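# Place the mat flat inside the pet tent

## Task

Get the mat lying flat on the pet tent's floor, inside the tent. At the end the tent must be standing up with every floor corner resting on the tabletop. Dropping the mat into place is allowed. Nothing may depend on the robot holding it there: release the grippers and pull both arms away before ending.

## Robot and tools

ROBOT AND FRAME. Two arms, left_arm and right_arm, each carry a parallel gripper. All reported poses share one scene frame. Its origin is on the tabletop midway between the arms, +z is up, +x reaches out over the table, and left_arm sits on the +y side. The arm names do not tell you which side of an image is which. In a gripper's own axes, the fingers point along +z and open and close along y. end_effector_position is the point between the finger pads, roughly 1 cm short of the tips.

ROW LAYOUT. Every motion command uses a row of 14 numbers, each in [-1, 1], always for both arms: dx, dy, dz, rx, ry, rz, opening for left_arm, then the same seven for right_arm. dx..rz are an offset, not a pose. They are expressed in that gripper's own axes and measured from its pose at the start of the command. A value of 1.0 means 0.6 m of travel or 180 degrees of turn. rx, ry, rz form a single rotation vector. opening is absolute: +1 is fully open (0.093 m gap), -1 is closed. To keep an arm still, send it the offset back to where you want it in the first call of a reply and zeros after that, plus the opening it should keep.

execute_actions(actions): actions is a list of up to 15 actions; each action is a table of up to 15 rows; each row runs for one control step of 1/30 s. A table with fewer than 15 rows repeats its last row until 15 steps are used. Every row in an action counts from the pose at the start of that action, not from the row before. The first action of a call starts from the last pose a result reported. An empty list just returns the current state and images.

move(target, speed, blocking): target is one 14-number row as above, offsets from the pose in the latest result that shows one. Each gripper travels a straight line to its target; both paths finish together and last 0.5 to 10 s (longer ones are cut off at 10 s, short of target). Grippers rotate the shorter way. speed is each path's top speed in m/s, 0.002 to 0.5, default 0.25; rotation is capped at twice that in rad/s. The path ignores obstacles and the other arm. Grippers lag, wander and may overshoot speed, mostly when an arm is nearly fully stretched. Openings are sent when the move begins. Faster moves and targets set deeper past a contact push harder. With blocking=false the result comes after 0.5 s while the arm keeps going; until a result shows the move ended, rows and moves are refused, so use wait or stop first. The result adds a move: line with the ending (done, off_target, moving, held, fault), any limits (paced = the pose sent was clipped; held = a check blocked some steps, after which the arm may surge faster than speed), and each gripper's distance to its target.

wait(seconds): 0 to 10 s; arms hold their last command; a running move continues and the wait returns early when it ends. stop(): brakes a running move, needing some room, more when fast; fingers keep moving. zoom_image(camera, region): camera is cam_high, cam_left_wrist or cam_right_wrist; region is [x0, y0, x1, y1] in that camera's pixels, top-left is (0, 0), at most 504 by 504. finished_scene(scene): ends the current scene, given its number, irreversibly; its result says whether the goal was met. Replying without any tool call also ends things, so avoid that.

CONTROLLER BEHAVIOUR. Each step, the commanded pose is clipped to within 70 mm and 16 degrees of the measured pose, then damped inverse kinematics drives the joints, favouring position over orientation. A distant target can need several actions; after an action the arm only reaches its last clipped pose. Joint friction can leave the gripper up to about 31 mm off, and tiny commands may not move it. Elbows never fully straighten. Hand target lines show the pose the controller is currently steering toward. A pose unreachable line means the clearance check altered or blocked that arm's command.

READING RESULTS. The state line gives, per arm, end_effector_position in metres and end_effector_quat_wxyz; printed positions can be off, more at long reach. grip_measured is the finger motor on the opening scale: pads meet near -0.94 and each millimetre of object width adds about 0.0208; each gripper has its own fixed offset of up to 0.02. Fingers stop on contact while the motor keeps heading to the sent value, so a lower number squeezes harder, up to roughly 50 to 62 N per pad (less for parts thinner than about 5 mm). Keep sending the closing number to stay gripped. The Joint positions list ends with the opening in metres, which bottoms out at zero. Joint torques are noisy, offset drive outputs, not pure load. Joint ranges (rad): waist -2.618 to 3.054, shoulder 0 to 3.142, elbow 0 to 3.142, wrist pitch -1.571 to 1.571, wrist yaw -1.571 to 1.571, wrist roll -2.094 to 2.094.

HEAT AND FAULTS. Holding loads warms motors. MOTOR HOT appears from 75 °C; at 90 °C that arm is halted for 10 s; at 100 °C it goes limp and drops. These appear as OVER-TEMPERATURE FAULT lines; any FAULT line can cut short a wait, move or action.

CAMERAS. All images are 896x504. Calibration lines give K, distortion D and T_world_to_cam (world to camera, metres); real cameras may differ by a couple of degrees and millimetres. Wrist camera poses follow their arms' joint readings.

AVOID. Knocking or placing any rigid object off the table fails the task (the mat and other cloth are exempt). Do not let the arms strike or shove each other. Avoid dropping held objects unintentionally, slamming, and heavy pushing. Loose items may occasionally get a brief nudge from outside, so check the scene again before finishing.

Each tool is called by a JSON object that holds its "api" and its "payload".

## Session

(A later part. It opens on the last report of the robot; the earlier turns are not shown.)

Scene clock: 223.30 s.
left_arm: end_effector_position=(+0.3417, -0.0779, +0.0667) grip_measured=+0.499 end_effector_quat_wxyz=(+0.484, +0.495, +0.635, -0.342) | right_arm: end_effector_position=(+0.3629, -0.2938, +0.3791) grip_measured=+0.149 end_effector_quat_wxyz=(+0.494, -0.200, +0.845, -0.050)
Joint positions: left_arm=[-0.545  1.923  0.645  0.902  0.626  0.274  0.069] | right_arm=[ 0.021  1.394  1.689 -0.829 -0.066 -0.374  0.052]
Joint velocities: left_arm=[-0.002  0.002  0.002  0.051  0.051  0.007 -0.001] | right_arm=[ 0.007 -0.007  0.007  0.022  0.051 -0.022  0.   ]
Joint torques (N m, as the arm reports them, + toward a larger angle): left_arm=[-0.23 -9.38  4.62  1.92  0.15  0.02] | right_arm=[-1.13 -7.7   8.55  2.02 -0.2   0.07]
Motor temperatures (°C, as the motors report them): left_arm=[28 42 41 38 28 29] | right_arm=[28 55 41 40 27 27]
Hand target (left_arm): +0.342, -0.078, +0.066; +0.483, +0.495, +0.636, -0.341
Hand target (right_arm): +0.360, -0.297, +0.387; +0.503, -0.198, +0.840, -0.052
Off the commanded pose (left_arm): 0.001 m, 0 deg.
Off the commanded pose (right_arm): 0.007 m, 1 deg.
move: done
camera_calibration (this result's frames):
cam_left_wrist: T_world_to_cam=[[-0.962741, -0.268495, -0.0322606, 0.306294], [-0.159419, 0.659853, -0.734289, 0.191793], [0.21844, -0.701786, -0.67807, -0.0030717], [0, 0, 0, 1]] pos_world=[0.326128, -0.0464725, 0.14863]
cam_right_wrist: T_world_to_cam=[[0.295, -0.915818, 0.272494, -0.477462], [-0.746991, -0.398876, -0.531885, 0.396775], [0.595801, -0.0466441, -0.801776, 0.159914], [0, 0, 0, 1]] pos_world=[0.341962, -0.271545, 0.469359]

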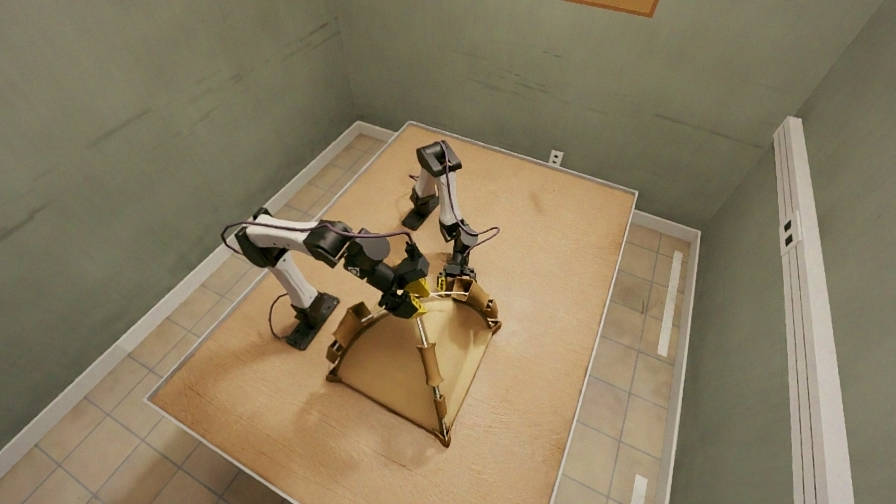

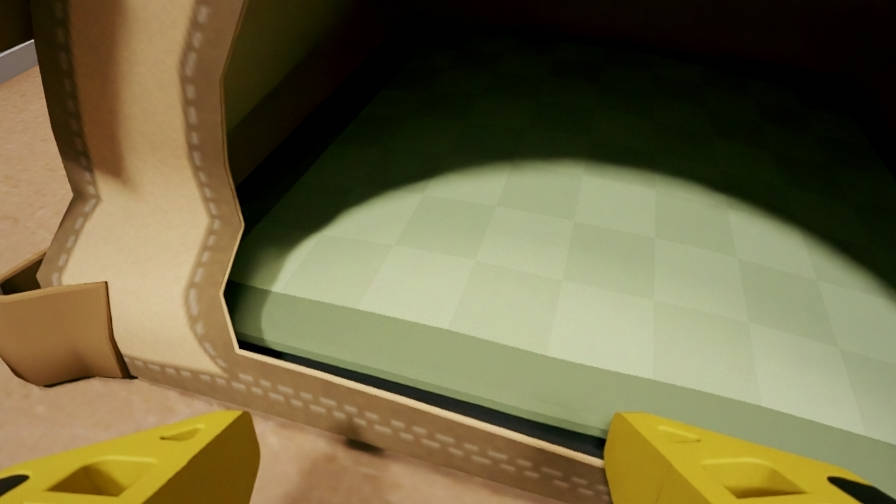

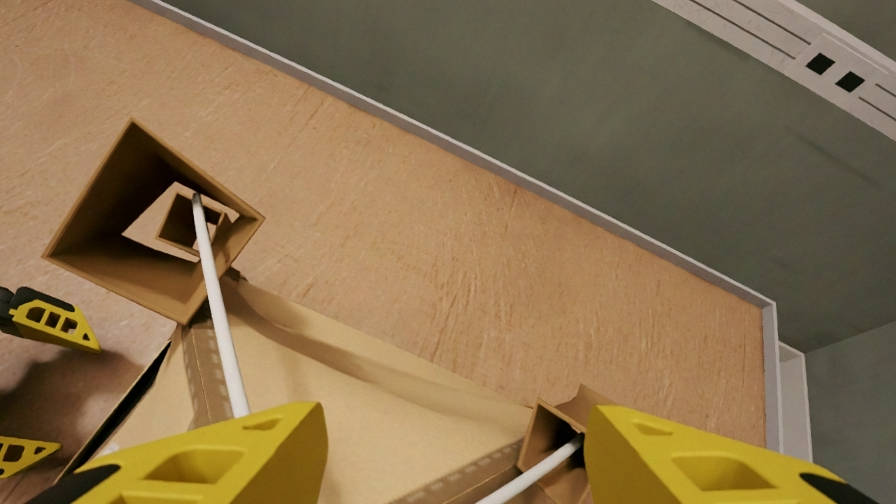

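{"api": "move", "payload": {"target": [0.005,-0.03,-0.09,0.1,-0.005,0.032,0.5,-0.066,-0.044,-0.166,0,0,0,0.15], "speed": 0.2}}

Scene clock: 228.70 s.
left_arm: end_effector_position=(+0.3001, -0.0288, +0.0635) grip_measured=+0.499 end_effector_quat_wxyz=(+0.404, +0.587, +0.563, -0.420) | right_arm: end_effector_position=(+0.3028, -0.3121, +0.4763) grip_measured=+0.149 end_effector_quat_wxyz=(+0.506, -0.200, +0.837, -0.053)
Joint positions: left_arm=[-0.368  1.82   0.645  0.455  1.061  0.655  0.069] | right_arm=[-0.057  1.485  2.279 -1.3   -0.134 -0.413  0.052]
Joint velocities: left_arm=[-0.002  0.012  0.002  0.022  0.022 -0.051 -0.001] | right_arm=[-0.002  0.002  0.002  0.022  0.022 -0.022 -0.001]
Joint torques (N m, as the arm reports them, + toward a larger angle): left_arm=[  0.19 -10.06   7.02   1.45   0.55   0.06] | right_arm=[-1.23 -3.48  6.47  1.81 -0.18  0.  ]
Motor temperatures (°C, as the motors report them): left_arm=[28 42 41 38 28 29] | right_arm=[28 55 42 40 27 27]
Hand target (left_arm): +0.309, -0.032, +0.080; +0.423, +0.593, +0.545, -0.415
Hand target (right_arm): +0.304, -0.314, +0.470; +0.494, -0.201, +0.844, -0.052
Off the commanded pose (left_arm): 0.019 m, 3 deg.
Off the commanded pose (right_arm): 0.007 m, 2 deg.
move: off_target (left_arm)
camera_calibration (this result's frames):
cam_left_wrist: T_world_to_cam=[[-0.998728, 0.0491344, 0.0113358, 0.296552], [0.0260922, 0.695929, -0.717637, 0.094757], [-0.0431496, -0.716428, -0.696326, 0.117506], [0, 0, 0, 1]] pos_world=[0.298772, 0.00366945, 0.146462]
cam_right_wrist: T_world_to_cam=[[0.286925, -0.915777, 0.281117, -0.504555], [-0.730701, -0.398991, -0.553969, 0.4018], [0.619475, -0.0464648, -0.78364, 0.256979], [0, 0, 0, 1]] pos_world=[0.279174, -0.289805, 0.565803]

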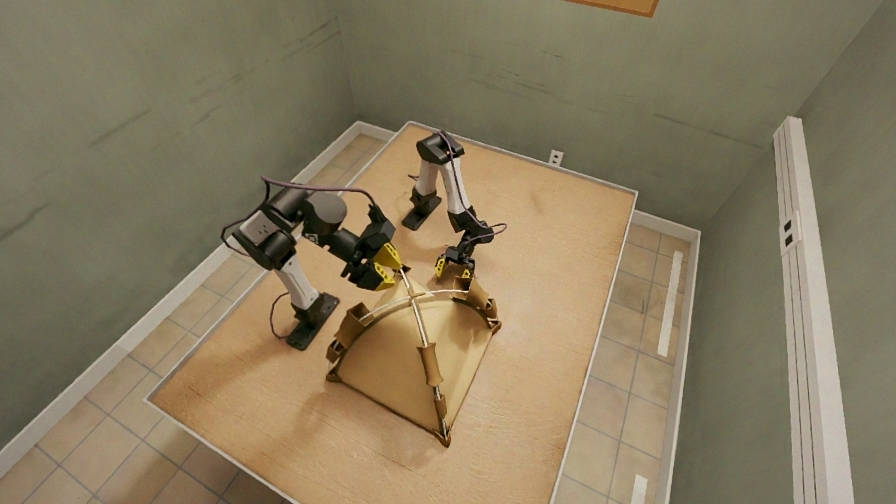

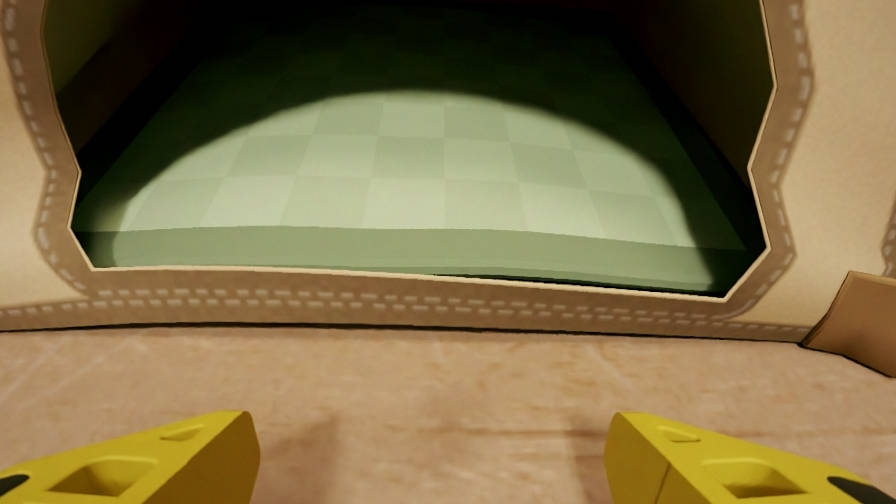

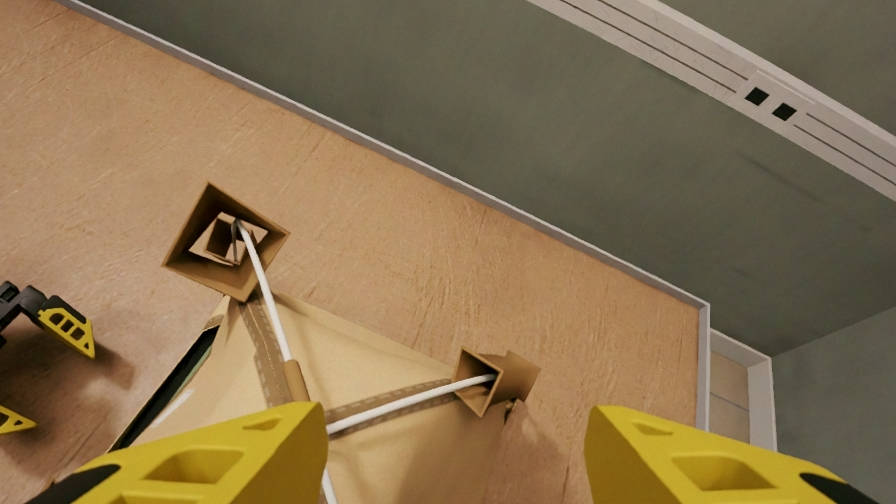

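{"api": "zoom_image", "payload": {"camera": "cam_left_wrist", "region": [300, 0, 804, 330]}}

{"api": "zoom_image", "payload": {"camera": "cam_left_wrist", "region": [0, 0, 500, 340]}}

Region (300, 0, 804, 330) of cam_left_wrist's 896x504 image, scaled by 1.000; it fills the top 330 rows of this view, and the rest is white.

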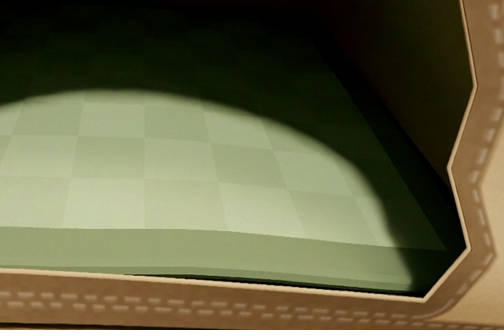

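Region (0, 0, 500, 340) of cam_left_wrist's 896x504 image, scaled by 1.008, with more detail than that image has; it fills the top 343 rows of this view, and the rest is white.

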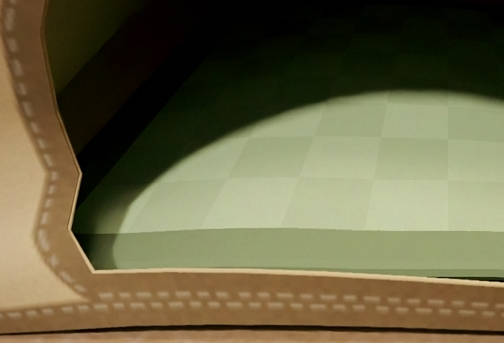

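{"api": "wait", "payload": {"seconds": 10}}

Scene clock: 238.60 s.
left_arm: end_effector_position=(+0.2998, -0.0287, +0.0631) grip_measured=+0.499 end_effector_quat_wxyz=(+0.403, +0.587, +0.563, -0.420) | right_arm: end_effector_position=(+0.3027, -0.3120, +0.4760) grip_measured=+0.149 end_effector_quat_wxyz=(+0.506, -0.200, +0.837, -0.053)
Joint positions: left_arm=[-0.368  1.82   0.645  0.452  1.061  0.657  0.069] | right_arm=[-0.057  1.485  2.279 -1.302 -0.134 -0.413  0.052]
Joint velocities: left_arm=[-0.012  0.012  0.007  0.007 -0.022  0.022  0.002] | right_arm=[ 0.012 -0.002 -0.012  0.037 -0.037  0.007  0.   ]
Joint torques (N m, as the arm reports them, + toward a larger angle): left_arm=[  0.18 -10.06   7.01   1.44   0.57   0.08] | right_arm=[-1.12 -3.46  6.46  1.81 -0.2   0.  ]
Motor temperatures (°C, as the motors report them): left_arm=[28 42 41 37 28 29] | right_arm=[28 53 42 40 27 27]
Hand target (left_arm): +0.309, -0.032, +0.080; +0.423, +0.593, +0.545, -0.415
Hand target (right_arm): +0.304, -0.314, +0.470; +0.494, -0.201, +0.844, -0.052
Off the commanded pose (left_arm): 0.019 m, 3 deg.
Off the commanded pose (right_arm): 0.007 m, 2 deg.
wait: 8.77 of 10 s (the call's time ran out); at rest from the start
camera_calibration (this result's frames):
cam_left_wrist: T_world_to_cam=[[-0.998665, 0.0501436, 0.0124412, 0.296118], [0.0260522, 0.69672, -0.716869, 0.0943932], [-0.0446144, -0.715588, -0.697096, 0.117847], [0, 0, 0, 1]] pos_world=[0.298521, 0.00371607, 0.146135]
cam_right_wrist: T_world_to_cam=[[0.287551, -0.915741, 0.280595, -0.504317], [-0.731199, -0.399117, -0.553221, 0.401349], [0.618597, -0.0460919, -0.784355, 0.257606], [0, 0, 0, 1]] pos_world=[0.279129, -0.289765, 0.565598]

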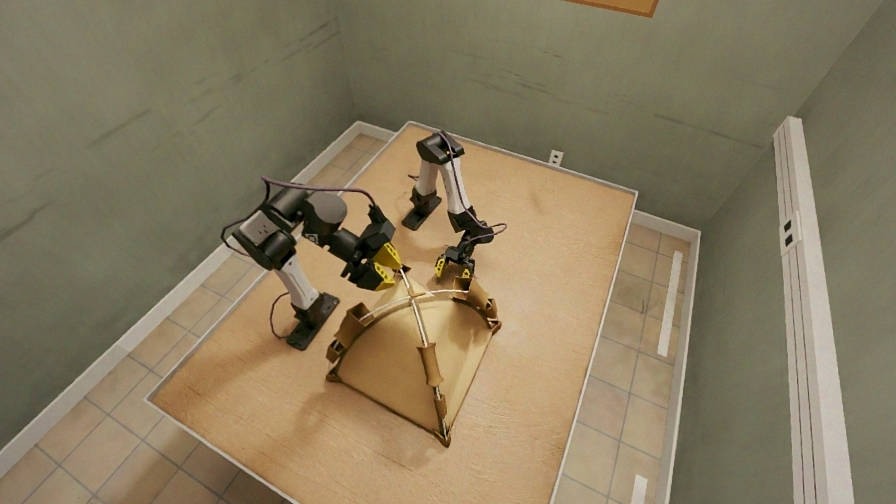

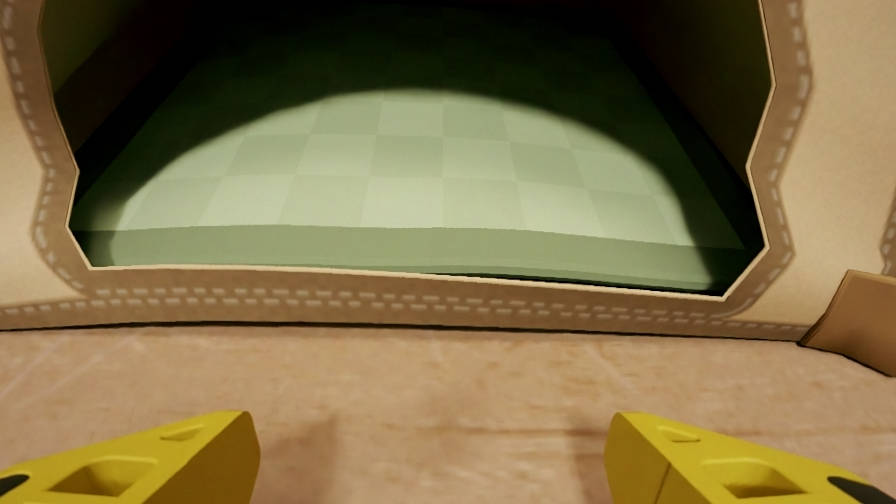

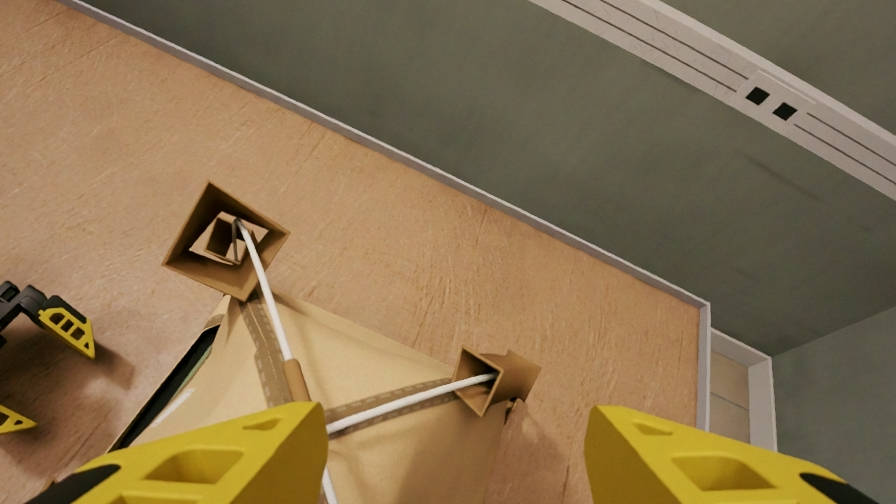

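{"api": "wait", "payload": {"seconds": 10}}

{"api": "zoom_image", "payload": {"camera": "cam_high", "region": [310, 240, 520, 460]}}

Scene clock: 247.60 s.
left_arm: end_effector_position=(+0.2998, -0.0287, +0.0631) grip_measured=+0.499 end_effector_quat_wxyz=(+0.403, +0.587, +0.563, -0.420) | right_arm: end_effector_position=(+0.3027, -0.3120, +0.4760) grip_measured=+0.149 end_effector_quat_wxyz=(+0.506, -0.200, +0.837, -0.053)
Joint positions: left_arm=[-0.368  1.82   0.645  0.452  1.061  0.657  0.069] | right_arm=[-0.057  1.485  2.279 -1.302 -0.134 -0.413  0.052]
Joint velocities: left_arm=[ 0.002 -0.012  0.022  0.007  0.037  0.037  0.001] | right_arm=[ 0.012 -0.002  0.007  0.037  0.037  0.007  0.   ]
Joint torques (N m, as the arm reports them, + toward a larger angle): left_arm=[  0.19 -10.06   7.02   1.44   0.56   0.08] | right_arm=[-1.15 -3.47  6.52  1.81 -0.21  0.  ]
Motor temperatures (°C, as the motors report them): left_arm=[28 42 42 37 28 29] | right_arm=[28 52 42 40 27 27]
Hand target (left_arm): +0.309, -0.032, +0.080; +0.423, +0.593, +0.545, -0.415
Hand target (right_arm): +0.304, -0.314, +0.470; +0.494, -0.201, +0.844, -0.052
Off the commanded pose (left_arm): 0.019 m, 3 deg.
Off the commanded pose (right_arm): 0.007 m, 2 deg.
wait: 8.37 of 10 s (the call's time ran out); at rest from the start
camera_calibration (this result's frames):
cam_left_wrist: T_world_to_cam=[[-0.998665, 0.0501436, 0.0124412, 0.296118], [0.0260522, 0.69672, -0.716869, 0.0943932], [-0.0446144, -0.715588, -0.697096, 0.117847], [0, 0, 0, 1]] pos_world=[0.298521, 0.00371607, 0.146135]
cam_right_wrist: T_world_to_cam=[[0.287551, -0.915741, 0.280595, -0.504317], [-0.731199, -0.399117, -0.553221, 0.401349], [0.618597, -0.0460919, -0.784355, 0.257606], [0, 0, 0, 1]] pos_world=[0.279129, -0.289765, 0.565598]

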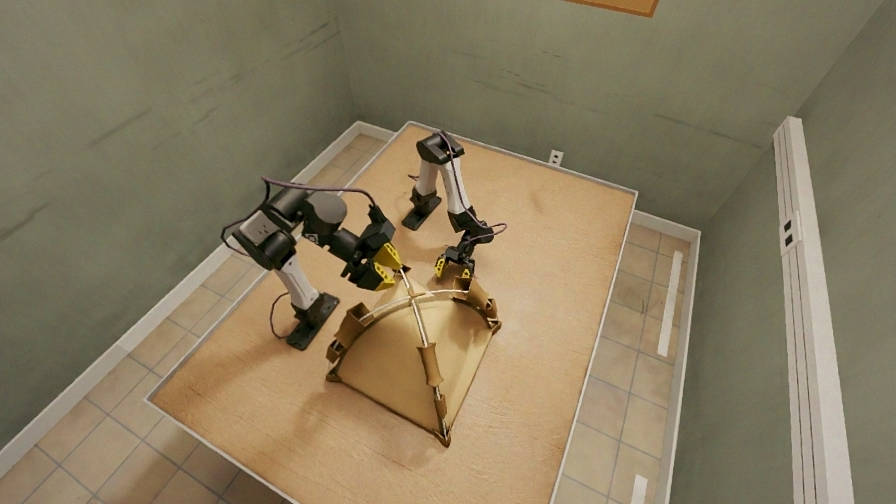

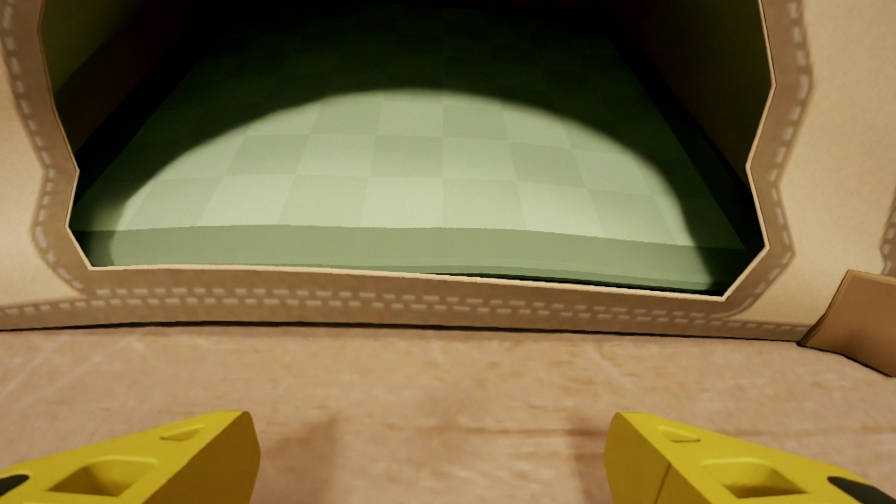

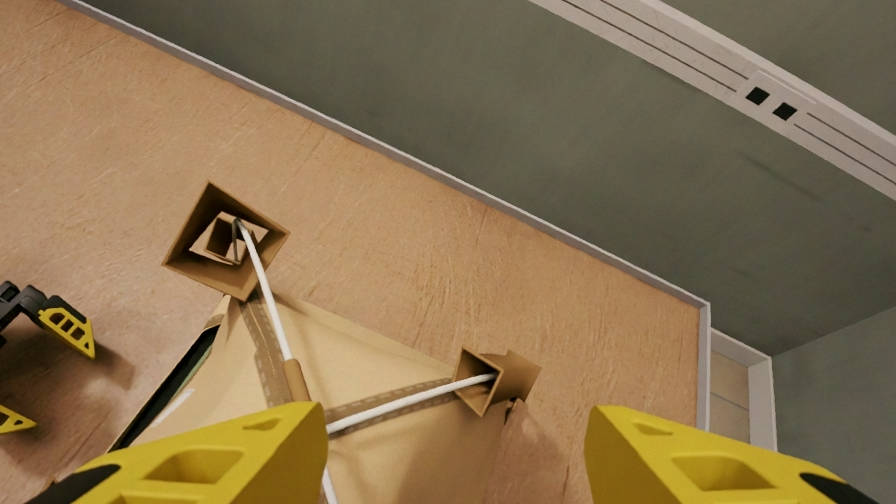

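Region (310, 240, 520, 460) of cam_high's 896x504 image, scaled by 2.291, with more detail than that image has; it fills the left 481 columns of this view, and the rest is white.

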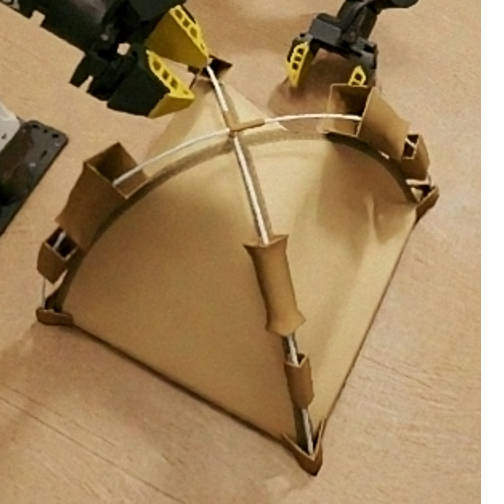

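{"api": "move", "payload": {"target": [-0.157,0.042,-0.248,-0.237,0,-0.081,0.5,0.08,0.028,-0.24,0,-0.14,0,0.15], "speed": 0.3}}

Scene clock: 252.33 s.
left_arm: end_effector_position=(+0.3256, +0.0772, +0.1901) grip_measured=+0.499 end_effector_quat_wxyz=(+0.519, +0.333, +0.751, -0.237) | right_arm: end_effector_position=(+0.1534, -0.3312, +0.5005) grip_measured=+0.149 end_effector_quat_wxyz=(+0.667, -0.216, +0.712, -0.021)
Joint positions: left_arm=[-0.248  0.979  0.522  0.05   0.491  0.19   0.069] | right_arm=[-1.101  0.952  1.782 -1.261 -1.308 -0.744  0.052]
Joint velocities: left_arm=[-0.012 -0.007  0.002  0.007  0.066 -0.066  0.001] | right_arm=[-0.017 -0.032  0.012 -0.007 -0.051  0.007 -0.   ]
Joint torques (N m, as the arm reports them, + toward a larger angle): left_arm=[-0.07 -3.96  8.77  1.95  0.04 -0.05] | right_arm=[ 0.03  3.26  5.71  1.35 -0.41  0.  ]
Motor temperatures (°C, as the motors report them): left_arm=[28 42 42 37 28 29] | right_arm=[28 51 42 40 27 27]
Hand target (left_arm): +0.329, +0.079, +0.204; +0.533, +0.329, +0.744, -0.232
Hand target (right_arm): +0.154, -0.332, +0.500; +0.666, -0.215, +0.714, -0.012
Off the commanded pose (left_arm): 0.011 m, 2 deg.
Off the commanded pose (right_arm): 0.001 m, 2 deg.
move: off_target (left_arm)
camera_calibration (this result's frames):
cam_left_wrist: T_world_to_cam=[[-0.751259, -0.659619, 0.0226362, 0.287339], [-0.484973, 0.528437, -0.696819, 0.286599], [0.447673, -0.534469, -0.71689, 0.112794], [0, 0, 0, 1]] pos_world=[0.304364, 0.0983695, 0.274064]
cam_right_wrist: T_world_to_cam=[[0.29075, -0.904852, 0.310977, -0.497925], [-0.411823, -0.411721, -0.81295, 0.374948], [0.863636, 0.108297, -0.492347, 0.235671], [0, 0, 0, 1]] pos_world=[0.0956496, -0.321698, 0.575689]

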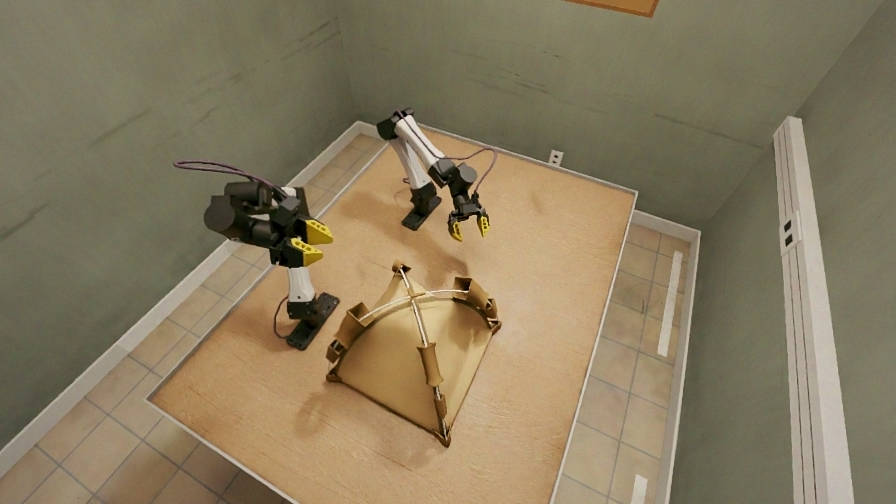

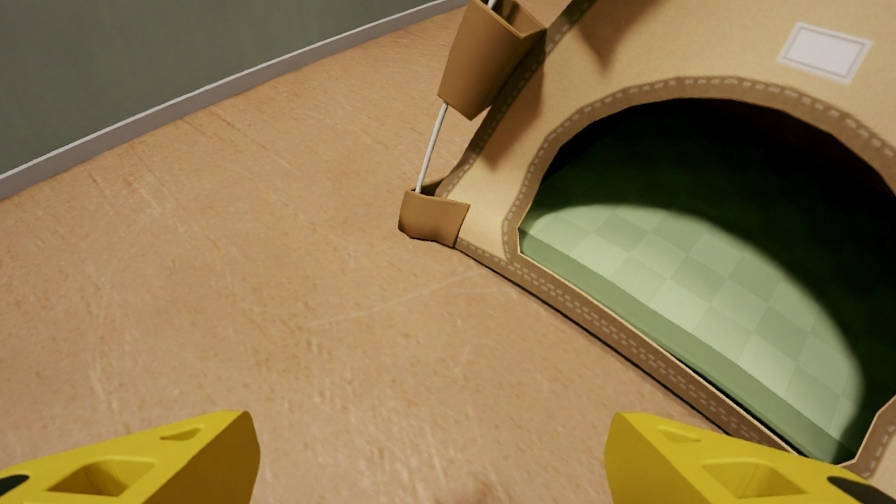

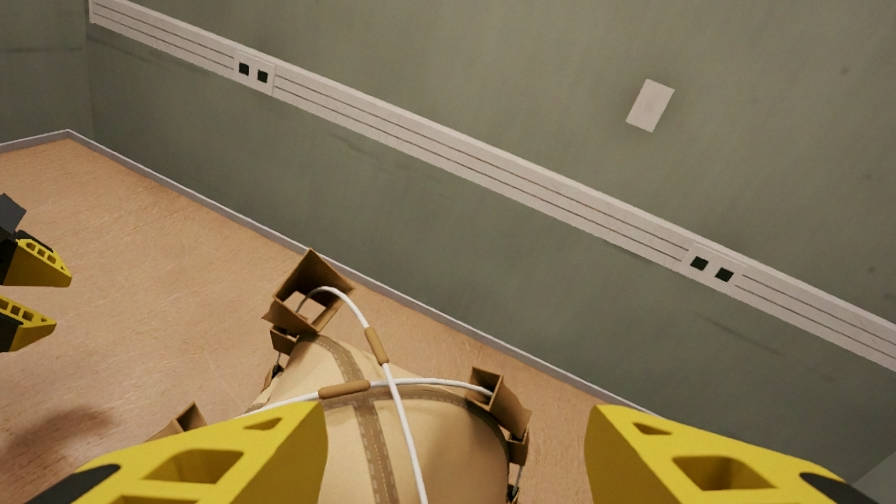

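{"api": "zoom_image", "payload": {"camera": "cam_high", "region": [310, 245, 520, 455]}}

Region (310, 245, 520, 455) of cam_high's 896x504 image, scaled by 2.400, with more detail than that image has.

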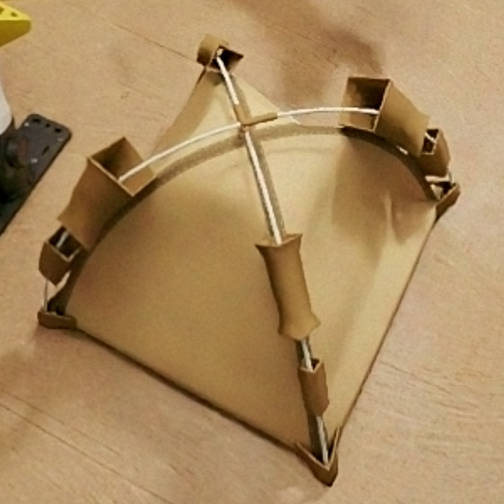

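The tent is upright with its corners down, the mat lies flat inside, and both arms are clear.

{"api": "finished_scene", "payload": {"scene": 2}}

The scene is finished: the task was done.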